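# Pull the lettered cube from the intact shelf strip and lift it

## Task

Remove the lettered cube that sits on the strip that is not broken from the shelf, without sliding any other strip more than slightly (in or out) before that cube is clear of the shelf; afterwards keep the cube motionless in the gripper, well above the table and in front of the shelf.

## Robot and tools

Robot: two xArm7 arms with parallel grippers, named left_arm and right_arm. The names are labels only, not image sides. In the scene frame the origin lies on the table top midway between the arms, +x points out over the table, +z points up, and left_arm sits on the +y side. Bases: left_arm at (+0.034, +0.321, 0) m with quat_wxyz (+0.995, 0, 0, +0.104); right_arm at (+0.032, -0.324, 0) m with quat_wxyz (+0.999, 0, 0, +0.037).

Gripper frame: the fingers extend along the gripper's +z axis and close along its y axis. end_effector_position is the point between the pads when closed, roughly 2 cm short of the fingertips; closing pushes the tips about 10 mm further along +z. The printed hand position can be off, more so at long reach.

The row format, used by both motion tools: one flat list of 16 numbers covering both arms, always all 16 even if one arm is idle. Order: left_arm x, y, z, qw, qx, qy, qz, opening, then right_arm x, y, z, qw, qx, qy, qz, opening. x, y, z are absolute target positions of end_effector_position in metres in the scene frame; the quaternion is an absolute target orientation (w first) in the same frame. Opening is a scale from -1 (closed) to +1 (fully open, 0.084 m). These are poses to go to, not offsets. An arm meant to stay put should get the exact position and quaternion from the last result taken before it stopped, and the same quaternion repeated in every row, since reported orientation drifts.

Tools:
- execute_actions {actions, pictures}. actions holds at most one item. Empty list [] just returns the state. {"rows": [[16 numbers], ...], "steps": n} plays up to 15 rows, one per control step of 1/30 s (steps up to 15, default 15; the final row repeats if rows are fewer than steps). {"steps": n} without rows is a wait of up to 300 steps counted from the previous result, your reply time included. A call is rejected outright, sending nothing, if any target lies more than 0.6 m from that arm's last reported position along any of the gripper's axes. pictures (boolean) toggles camera images, which come by default.
- move {target, speed}: target is one 16-number row as above. Each gripper travels in a straight line to its pose, all arms finishing together, over 0.5 to 10 s (cut off at 10 s if longer). speed is the path's top speed in m/s, 0.002 to 0.5, default 0.25; rotation is capped at twice that in rad/s. Rotation takes the shorter way. Paths ignore obstacles and the other arm; the real gripper lags, wanders and may overshoot the speed, especially with a nearly straight arm. Opening is applied when the move begins. The result adds a move: line (done, off_target, moving, held, fault) plus limits (paced = the pose was clipped; held = some steps were blocked, after which the arm may lunge), and each gripper's distance to its pose.
- wait {seconds}: 0 to 10 s with no new command.
- zoom_image {camera, region}: enlarges [x0, y0, x1, y1] pixels (top-left origin, at most 504 by 504) of the latest image from cam_head_left, cam_head_right, cam_left_wrist or cam_right_wrist (each 896x504).
- show_instructions: displays the scene's reference images.
- read_manual {section}: licence texts only.
- finished_scene {scene}: ends the current scene, grades it and is irreversible.

Controller behaviour: each step the commanded pose is clipped to within 70 mm and 16 degrees of the measured pose, and damped IK favours position over orientation. After an action the arm only continues to its last clipped pose, so distant targets need several calls; check the result. Joints move at most 3.14 rad/s. A "pose unreachable" line or HELD marks steps the clearance check changed or blocked. A "Hand target" line shows where each arm is being driven.

Gripping: grip_measured is the measured finger opening on the command scale. Keep commanding clearly below it to hold; the gap sets squeeze force (about 24 N per pad max). Fast closes hit harder.

Hazards: avoid knocking anything off the table, disturbing other shelf strips, collisions between arms, and hard or fast contact (the further a target lies past a contact, the harder it presses). Joint load limits in N m: waist 45.5, shoulder 45.5, upper arm roll 27.3, elbow 27.3, forearm roll 27.3, wrist pitch 18.2, wrist roll 18.2; reaching one causes a torque fault (the arm backs off and freezes 10 s). Holding loads heats motors: MOTOR HOT warns from 65 °C, and at 80 °C an OVER-TEMPERATURE FAULT brakes the arm. Loose objects may occasionally get nudged. Reply time lets the simulation run.

Each tool is called after "Emit:" by a JSON object that holds its "method" and its "body".

Reference images:

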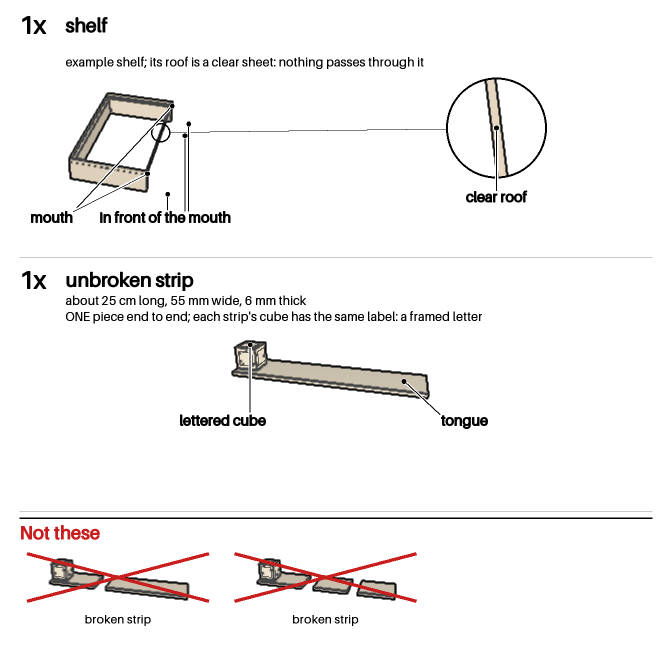

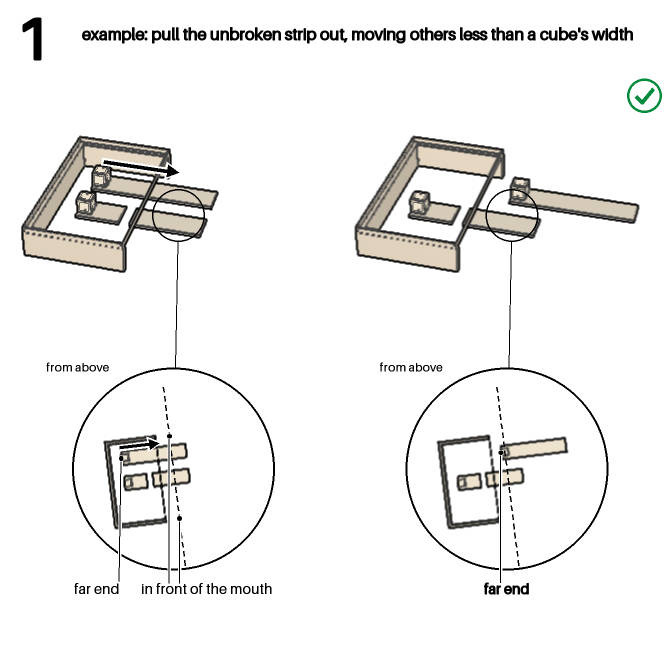

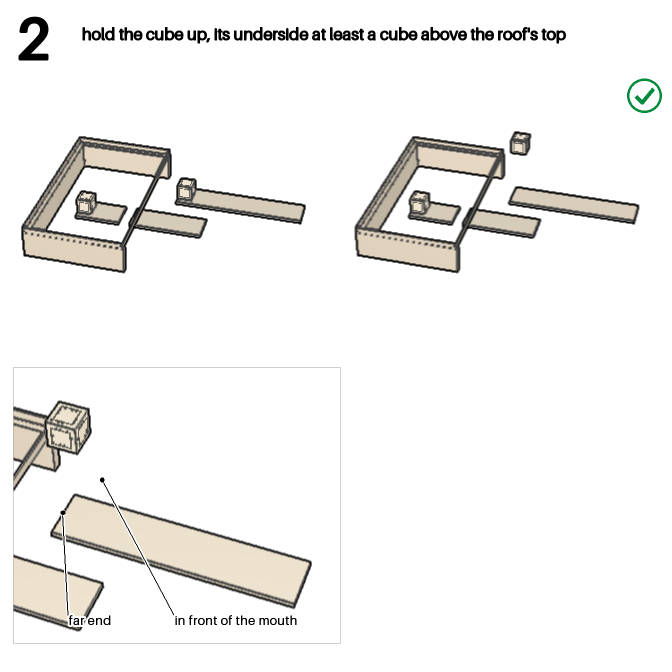

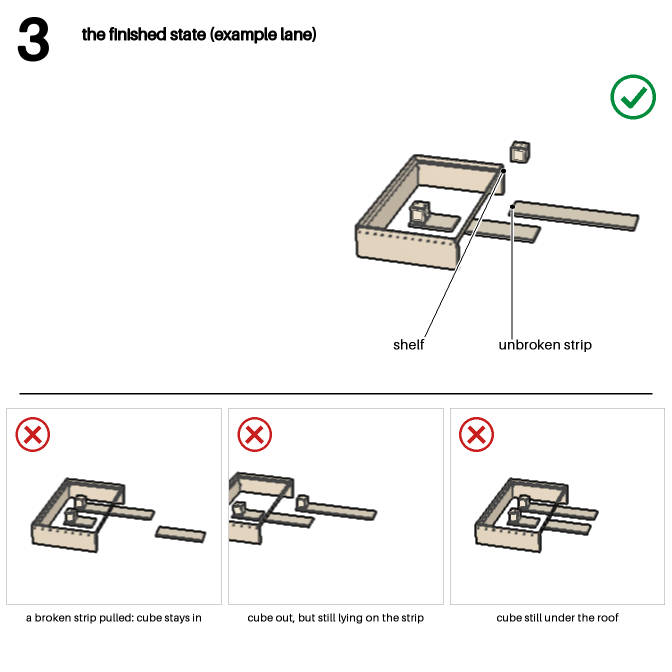

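## Session

Emit:
{"method": "execute_actions", "body": {"actions": []}}

Scene clock: 0.00 s of 4200.00 s.
left_arm: end_effector_position=(+0.1021, +0.0594, +0.1555) grip_measured=+1.00 end_effector_quat_wxyz=(-0.357, +0.229, +0.726, -0.542) end_effector_velocity=(+0.000, +0.000, +0.000) end_effector_angular_velocity=(-0.000, +0.001, +0.001) | right_arm: end_effector_position=(+0.3783, -0.0073, +0.3887) grip_measured=+1.00 end_effector_quat_wxyz=(-0.454, +0.595, +0.660, -0.065) end_effector_velocity=(+0.000, -0.000, -0.000) end_effector_angular_velocity=(-0.000, -0.000, -0.001)
Joint positions: left_arm=[-1.969 -1.467  1.851  0.293  0.31   0.969  2.974  0.084] | right_arm=[ 0.52   0.326 -0.339  1.768  0.876  2.059 -1.255  0.084]
Joint velocities: left_arm=[ 0.001 -0.    -0.    -0.    -0.001  0.    -0.    -0.   ] | right_arm=[-0.  0. -0. -0. -0. -0.  0. -0.]
Hand target (left_arm): +0.102, +0.059, +0.156; -0.357, +0.229, +0.726, -0.542
Hand target (right_arm): +0.378, -0.007, +0.389; -0.454, +0.595, +0.660, -0.065

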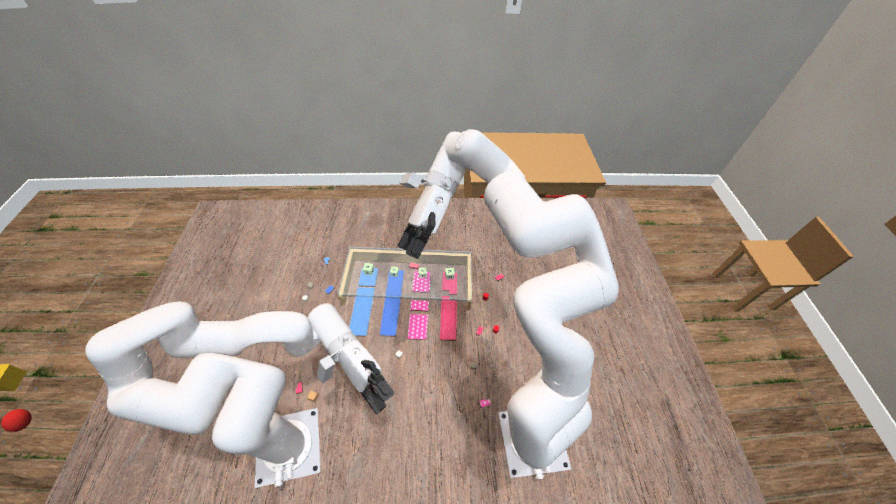

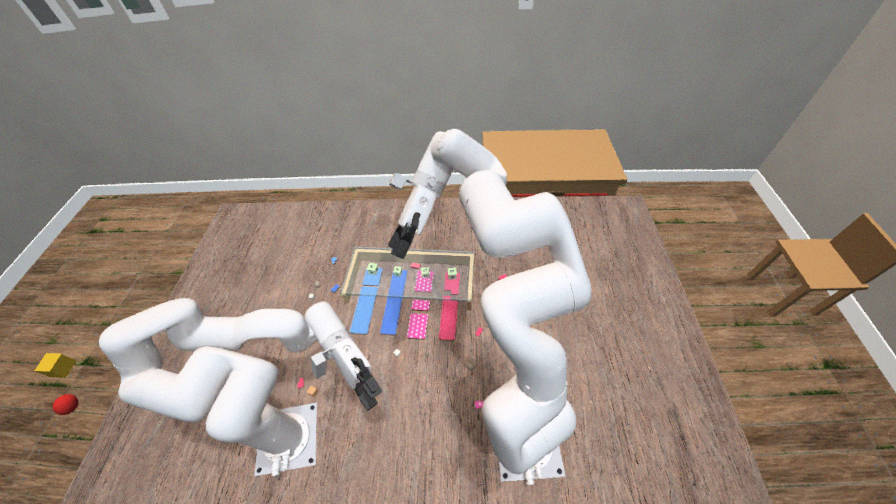

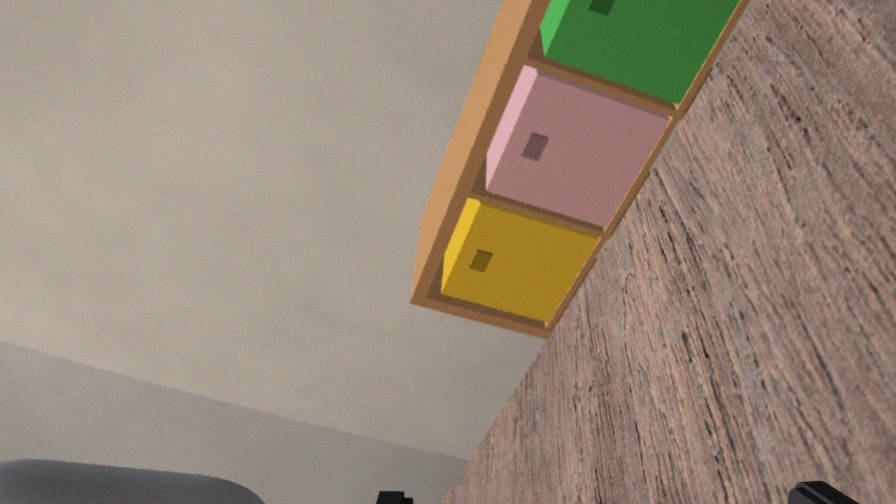

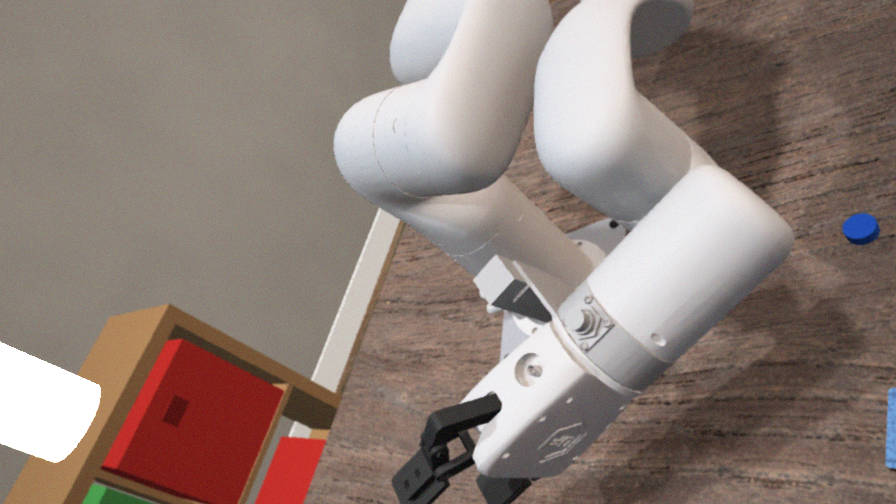

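Look from above with the right arm; move left away.

Emit:
{"method": "move", "body": {"target": [0.15,0.4,0.3,0,1,0,0,1, 0.4,0.03,0.3,0,1,0,0,1]}}

Scene clock: 6.83 s of 4200.00 s.
left_arm: end_effector_position=(+0.1227, +0.2064, +0.2175) grip_measured=+1.00 end_effector_quat_wxyz=(-0.254, +0.724, +0.515, -0.383) end_effector_velocity=(-0.000, +0.000, +0.000) end_effector_angular_velocity=(+0.000, +0.001, -0.001) | right_arm: end_effector_position=(+0.4006, +0.0303, +0.3002) grip_measured=+1.00 end_effector_quat_wxyz=(-0.000, +1.000, -0.001, -0.000) end_effector_velocity=(-0.001, +0.001, -0.000) end_effector_angular_velocity=(-0.003, +0.000, -0.002)
Joint positions: left_arm=[-2.061 -1.597  1.252  0.579  0.333  1.88   3.487  0.084] | right_arm=[ 0.883  0.113 -0.205  1.457  0.024  1.347  0.751  0.084]
Joint velocities: left_arm=[-0.    -0.     0.001  0.    -0.001  0.    -0.    -0.   ] | right_arm=[ 0.002  0.002  0.001  0.002 -0.002  0.002  0.005  0.   ]
Hand target (left_arm): +0.123, +0.206, +0.217; -0.254, +0.724, +0.515, -0.383
Hand target (right_arm): +0.400, +0.030, +0.300; +0.000, +1.000, -0.001, -0.000
Off the commanded pose (left_arm): 0.212 m, 87 deg; position and orientation clipped at the last step of the last action.
Off the commanded pose (right_arm): 0.001 m, 0 deg.
move: held (left_arm); limits=paced,held; held on 99 of 173 steps (left_arm), including the last (left_arm)
pose unreachable (left arm): on one or more control steps of this call this arm could not follow its commanded pose, so it was not sent that pose on those steps. On the call's last step it was still not sent that pose. It may still have moved: this result reports where it is.
cause: the commanded pose would bring two parts of the arm too close to each other (its gripper and another part of the arm, with joints 3 (upper arm roll) to 7 (wrist roll) between them).

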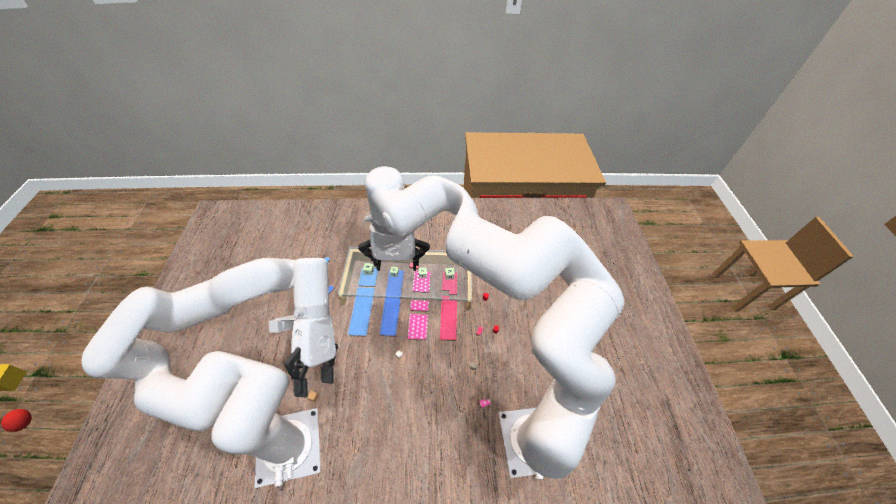

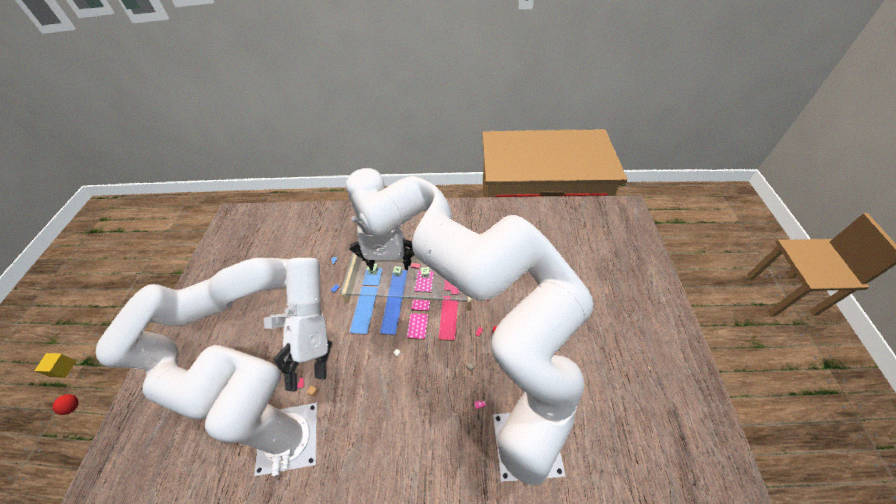

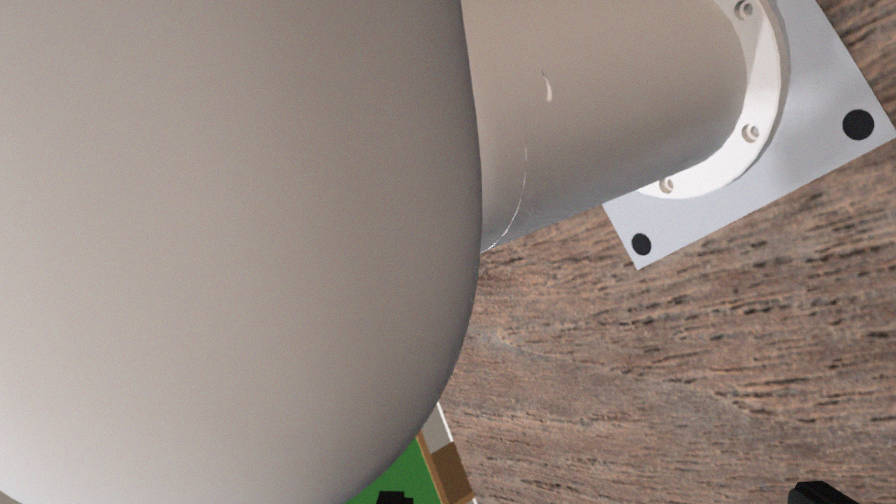

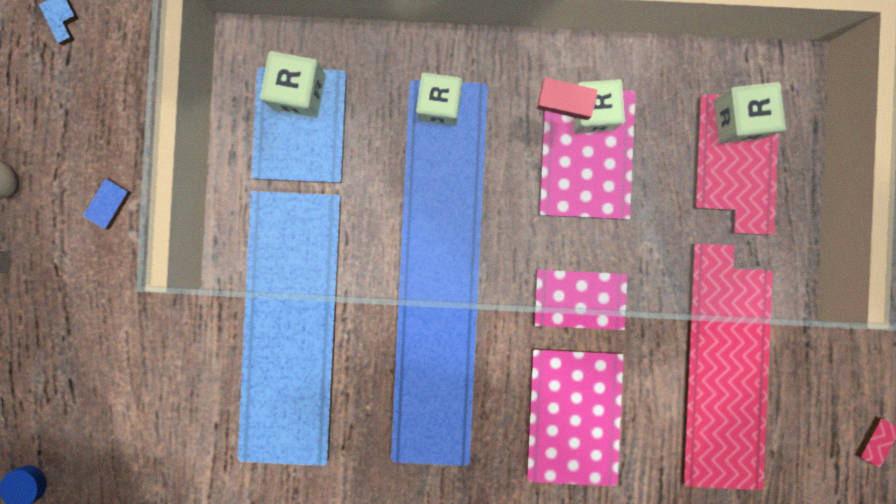

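Emit:
{"method": "move", "body": {"target": [0.123,0.206,0.217,-0.254,0.724,0.515,-0.383,1, 0.355,0.072,0.05,0,1,-0.023,0,0.75]}}

Emit:
{"method": "move", "body": {"target": [0.123,0.206,0.217,-0.254,0.724,0.515,-0.383,1, 0.355,0.072,0.019,0,1,-0.023,0,0.75], "speed": 0.05}}

Emit:
{"method": "move", "body": {"target": [0.123,0.206,0.217,-0.254,0.724,0.515,-0.383,1, 0.355,0.072,0.019,0,1,-0.023,0,-0.3]}}

Scene clock: 12.37 s of 4200.00 s.
left_arm: end_effector_position=(+0.1230, +0.2060, +0.2170) grip_measured=+1.00 end_effector_quat_wxyz=(-0.254, +0.724, +0.515, -0.383) end_effector_velocity=(-0.000, -0.000, +0.000) end_effector_angular_velocity=(-0.000, -0.000, -0.002) | right_arm: end_effector_position=(+0.3559, +0.0733, +0.0505) grip_measured=+0.75 end_effector_quat_wxyz=(-0.001, +1.000, -0.023, -0.000) end_effector_velocity=(-0.005, -0.001, -0.006) end_effector_angular_velocity=(-0.009, +0.009, +0.004)
Joint positions: left_arm=[-2.062 -1.596  1.253  0.579  0.334  1.879  3.487  0.084] | right_arm=[ 0.946  0.393 -0.138  1.075  0.086  0.686  0.873  0.075]
Joint velocities: left_arm=[-0.001  0.    -0.001 -0.    -0.     0.    -0.     0.   ] | right_arm=[ 0.003  0.008  0.004 -0.005  0.001 -0.001  0.001 -0.   ]
Hand target (left_arm): +0.123, +0.206, +0.217; -0.254, +0.724, +0.515, -0.383
Hand target (right_arm): +0.355, +0.073, +0.050; -0.000, +1.000, -0.023, -0.001
Off the commanded pose (left_arm): 0.000 m, 0 deg.
Off the commanded pose (right_arm): 0.002 m, 0 deg.
After step 90, 1.00 s passed at rest.
move: done

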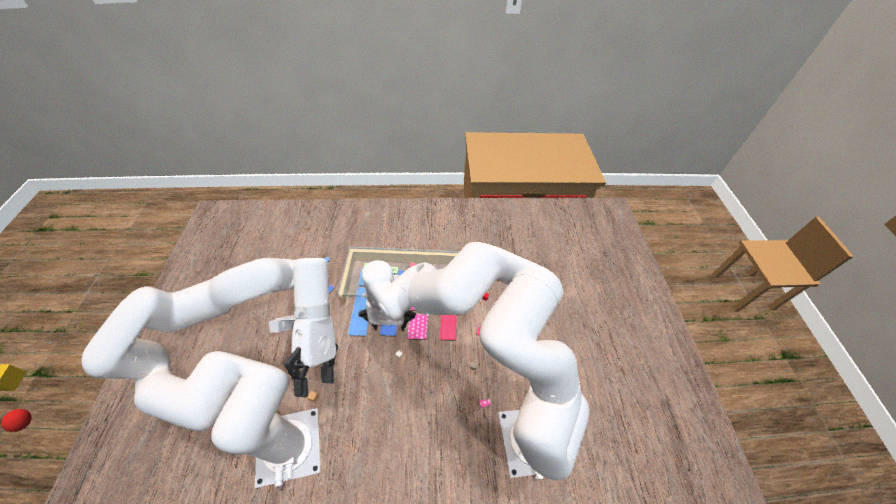

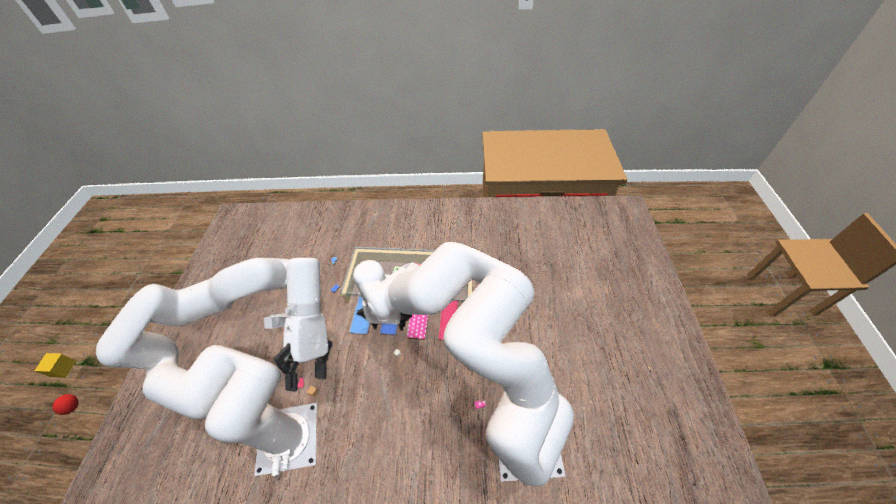

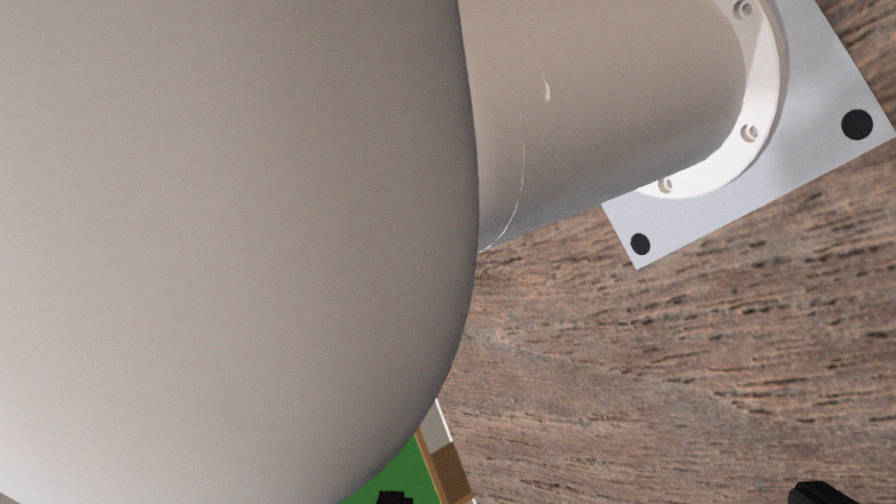

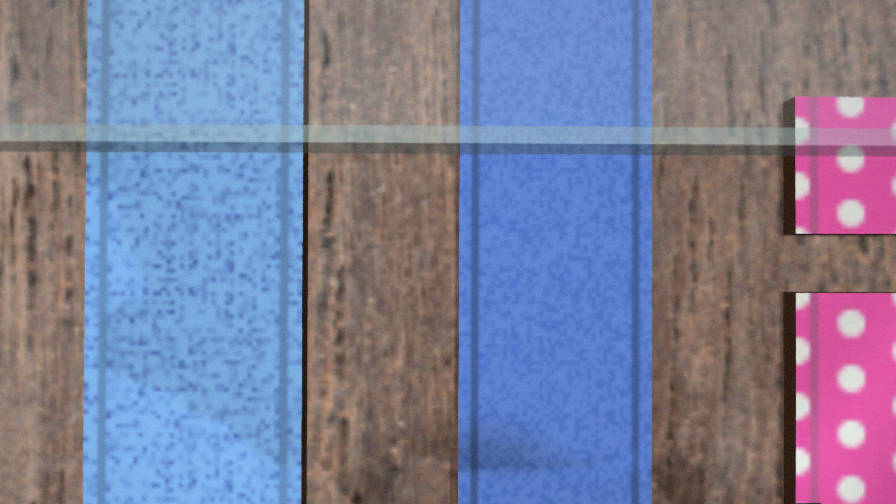

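Scene clock: 13.30 s of 4200.00 s.
left_arm: end_effector_position=(+0.1230, +0.2060, +0.2170) grip_measured=+1.00 end_effector_quat_wxyz=(-0.254, +0.724, +0.515, -0.383) end_effector_velocity=(+0.000, -0.001, -0.000) end_effector_angular_velocity=(-0.000, -0.002, +0.001) | right_arm: end_effector_position=(+0.3552, +0.0723, +0.0192) grip_measured=+0.75 end_effector_quat_wxyz=(-0.000, +1.000, -0.023, +0.000) end_effector_velocity=(+0.002, +0.002, +0.002) end_effector_angular_velocity=(+0.006, -0.004, -0.002)
Joint positions: left_arm=[-2.062 -1.596  1.253  0.579  0.334  1.879  3.487  0.084] | right_arm=[ 0.94   0.459 -0.129  1.066  0.1    0.612  0.863  0.075]
Joint velocities: left_arm=[-0.001 -0.     0.     0.     0.002 -0.002 -0.    -0.   ] | right_arm=[-0.001 -0.001 -0.     0.002  0.002 -0.004 -0.    -0.   ]
Hand target (left_arm): +0.123, +0.206, +0.217; -0.254, +0.724, +0.515, -0.383
Hand target (right_arm): +0.355, +0.072, +0.019; -0.000, +1.000, -0.023, -0.000
Off the commanded pose (left_arm): 0.000 m, 0 deg.
Off the commanded pose (right_arm): 0.000 m, 0 deg.
move: done

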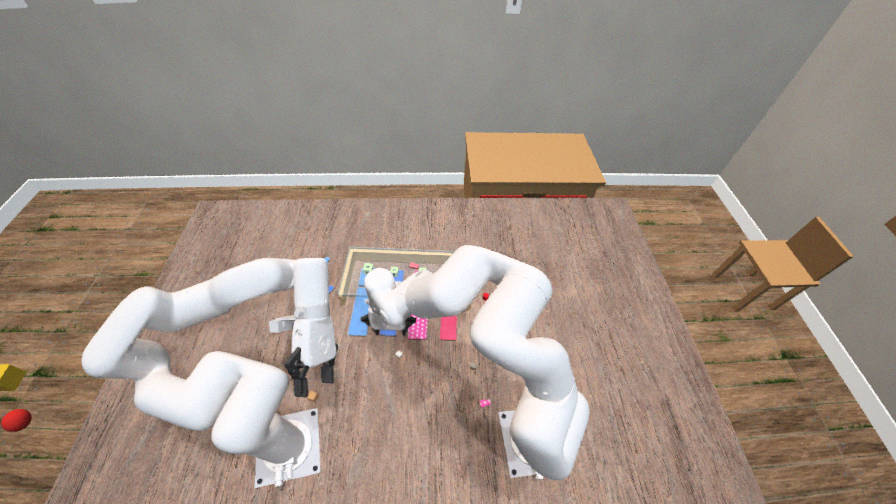

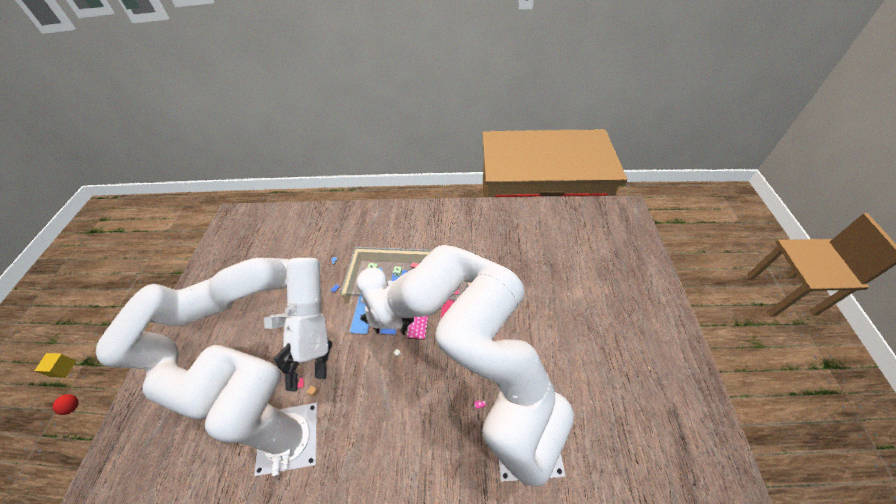

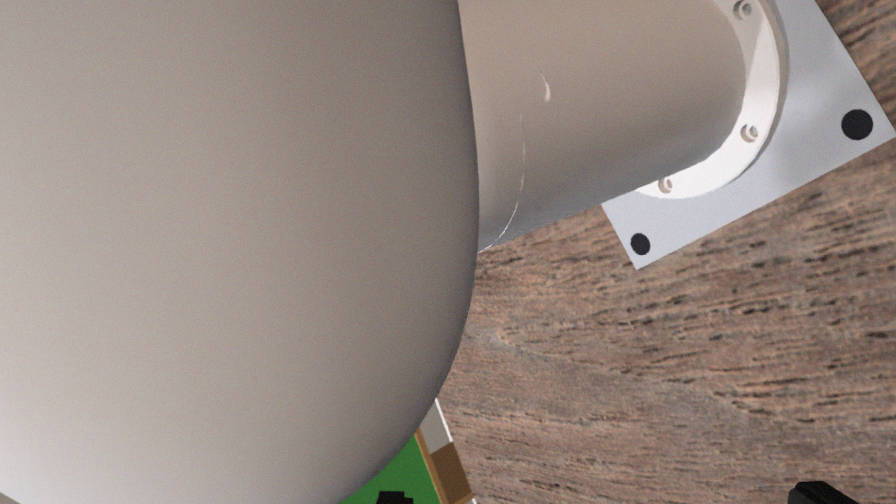

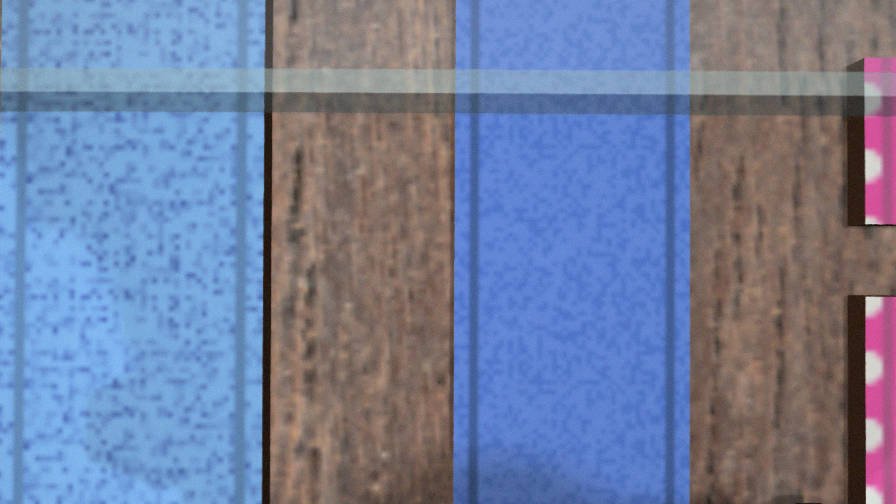

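Scene clock: 14.00 s of 4200.00 s.
left_arm: end_effector_position=(+0.1230, +0.2060, +0.2170) grip_measured=+1.00 end_effector_quat_wxyz=(-0.254, +0.724, +0.515, -0.383) end_effector_velocity=(-0.000, +0.000, +0.000) end_effector_angular_velocity=(+0.000, +0.001, -0.000) | right_arm: end_effector_position=(+0.3559, +0.0737, +0.0209) grip_measured=+0.13 end_effector_quat_wxyz=(-0.002, +1.000, -0.023, +0.001) end_effector_velocity=(-0.001, -0.001, -0.001) end_effector_angular_velocity=(-0.003, +0.002, +0.000)
Joint positions: left_arm=[-2.062 -1.596  1.253  0.579  0.334  1.879  3.487  0.084] | right_arm=[ 0.94   0.457 -0.129  1.067  0.1    0.611  0.863  0.05 ]
Joint velocities: left_arm=[ 0.001  0.    -0.     0.    -0.001  0.001  0.    -0.   ] | right_arm=[ 0.     0.001 -0.    -0.002 -0.001  0.001  0.001  0.   ]
Hand target (left_arm): +0.123, +0.206, +0.217; -0.254, +0.724, +0.515, -0.383
Hand target (right_arm): +0.355, +0.072, +0.019; +0.000, +1.000, -0.023, +0.000
Off the commanded pose (left_arm): 0.000 m, 0 deg.
Off the commanded pose (right_arm): 0.003 m, 0 deg.
move: done

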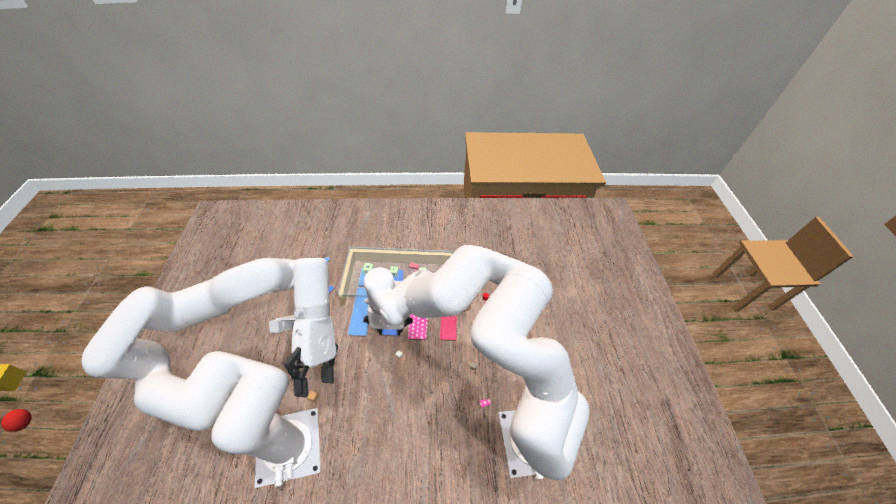

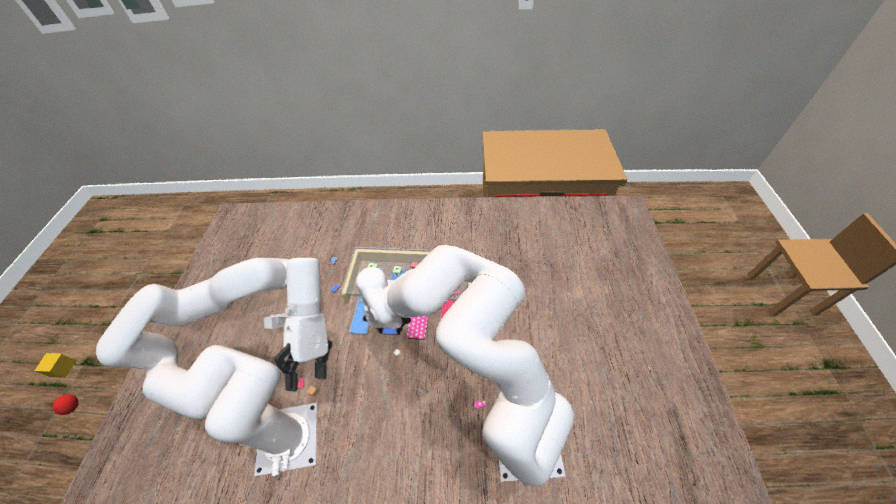

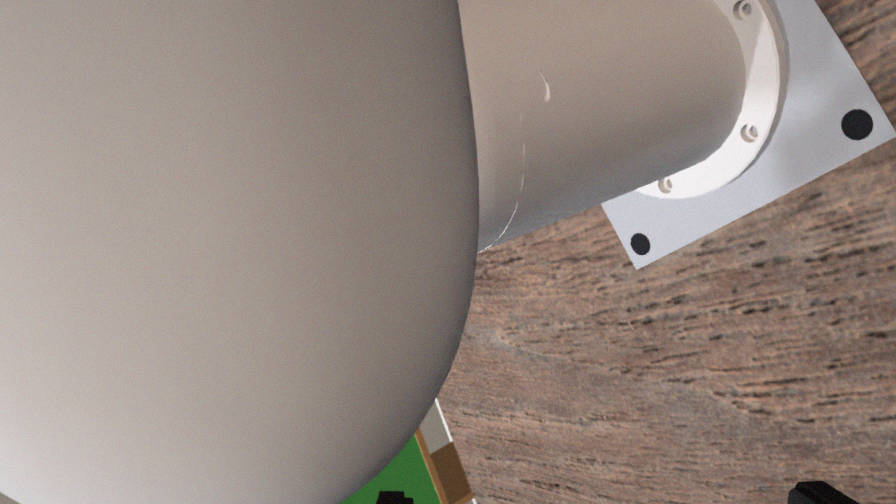

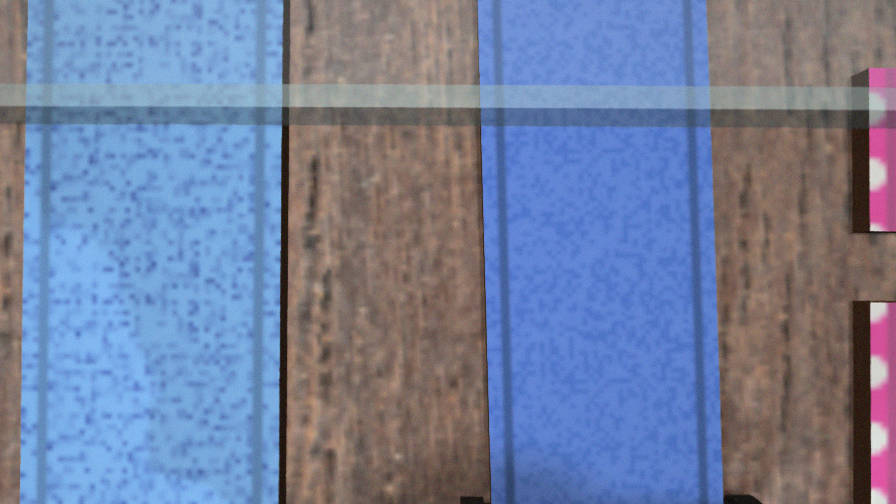

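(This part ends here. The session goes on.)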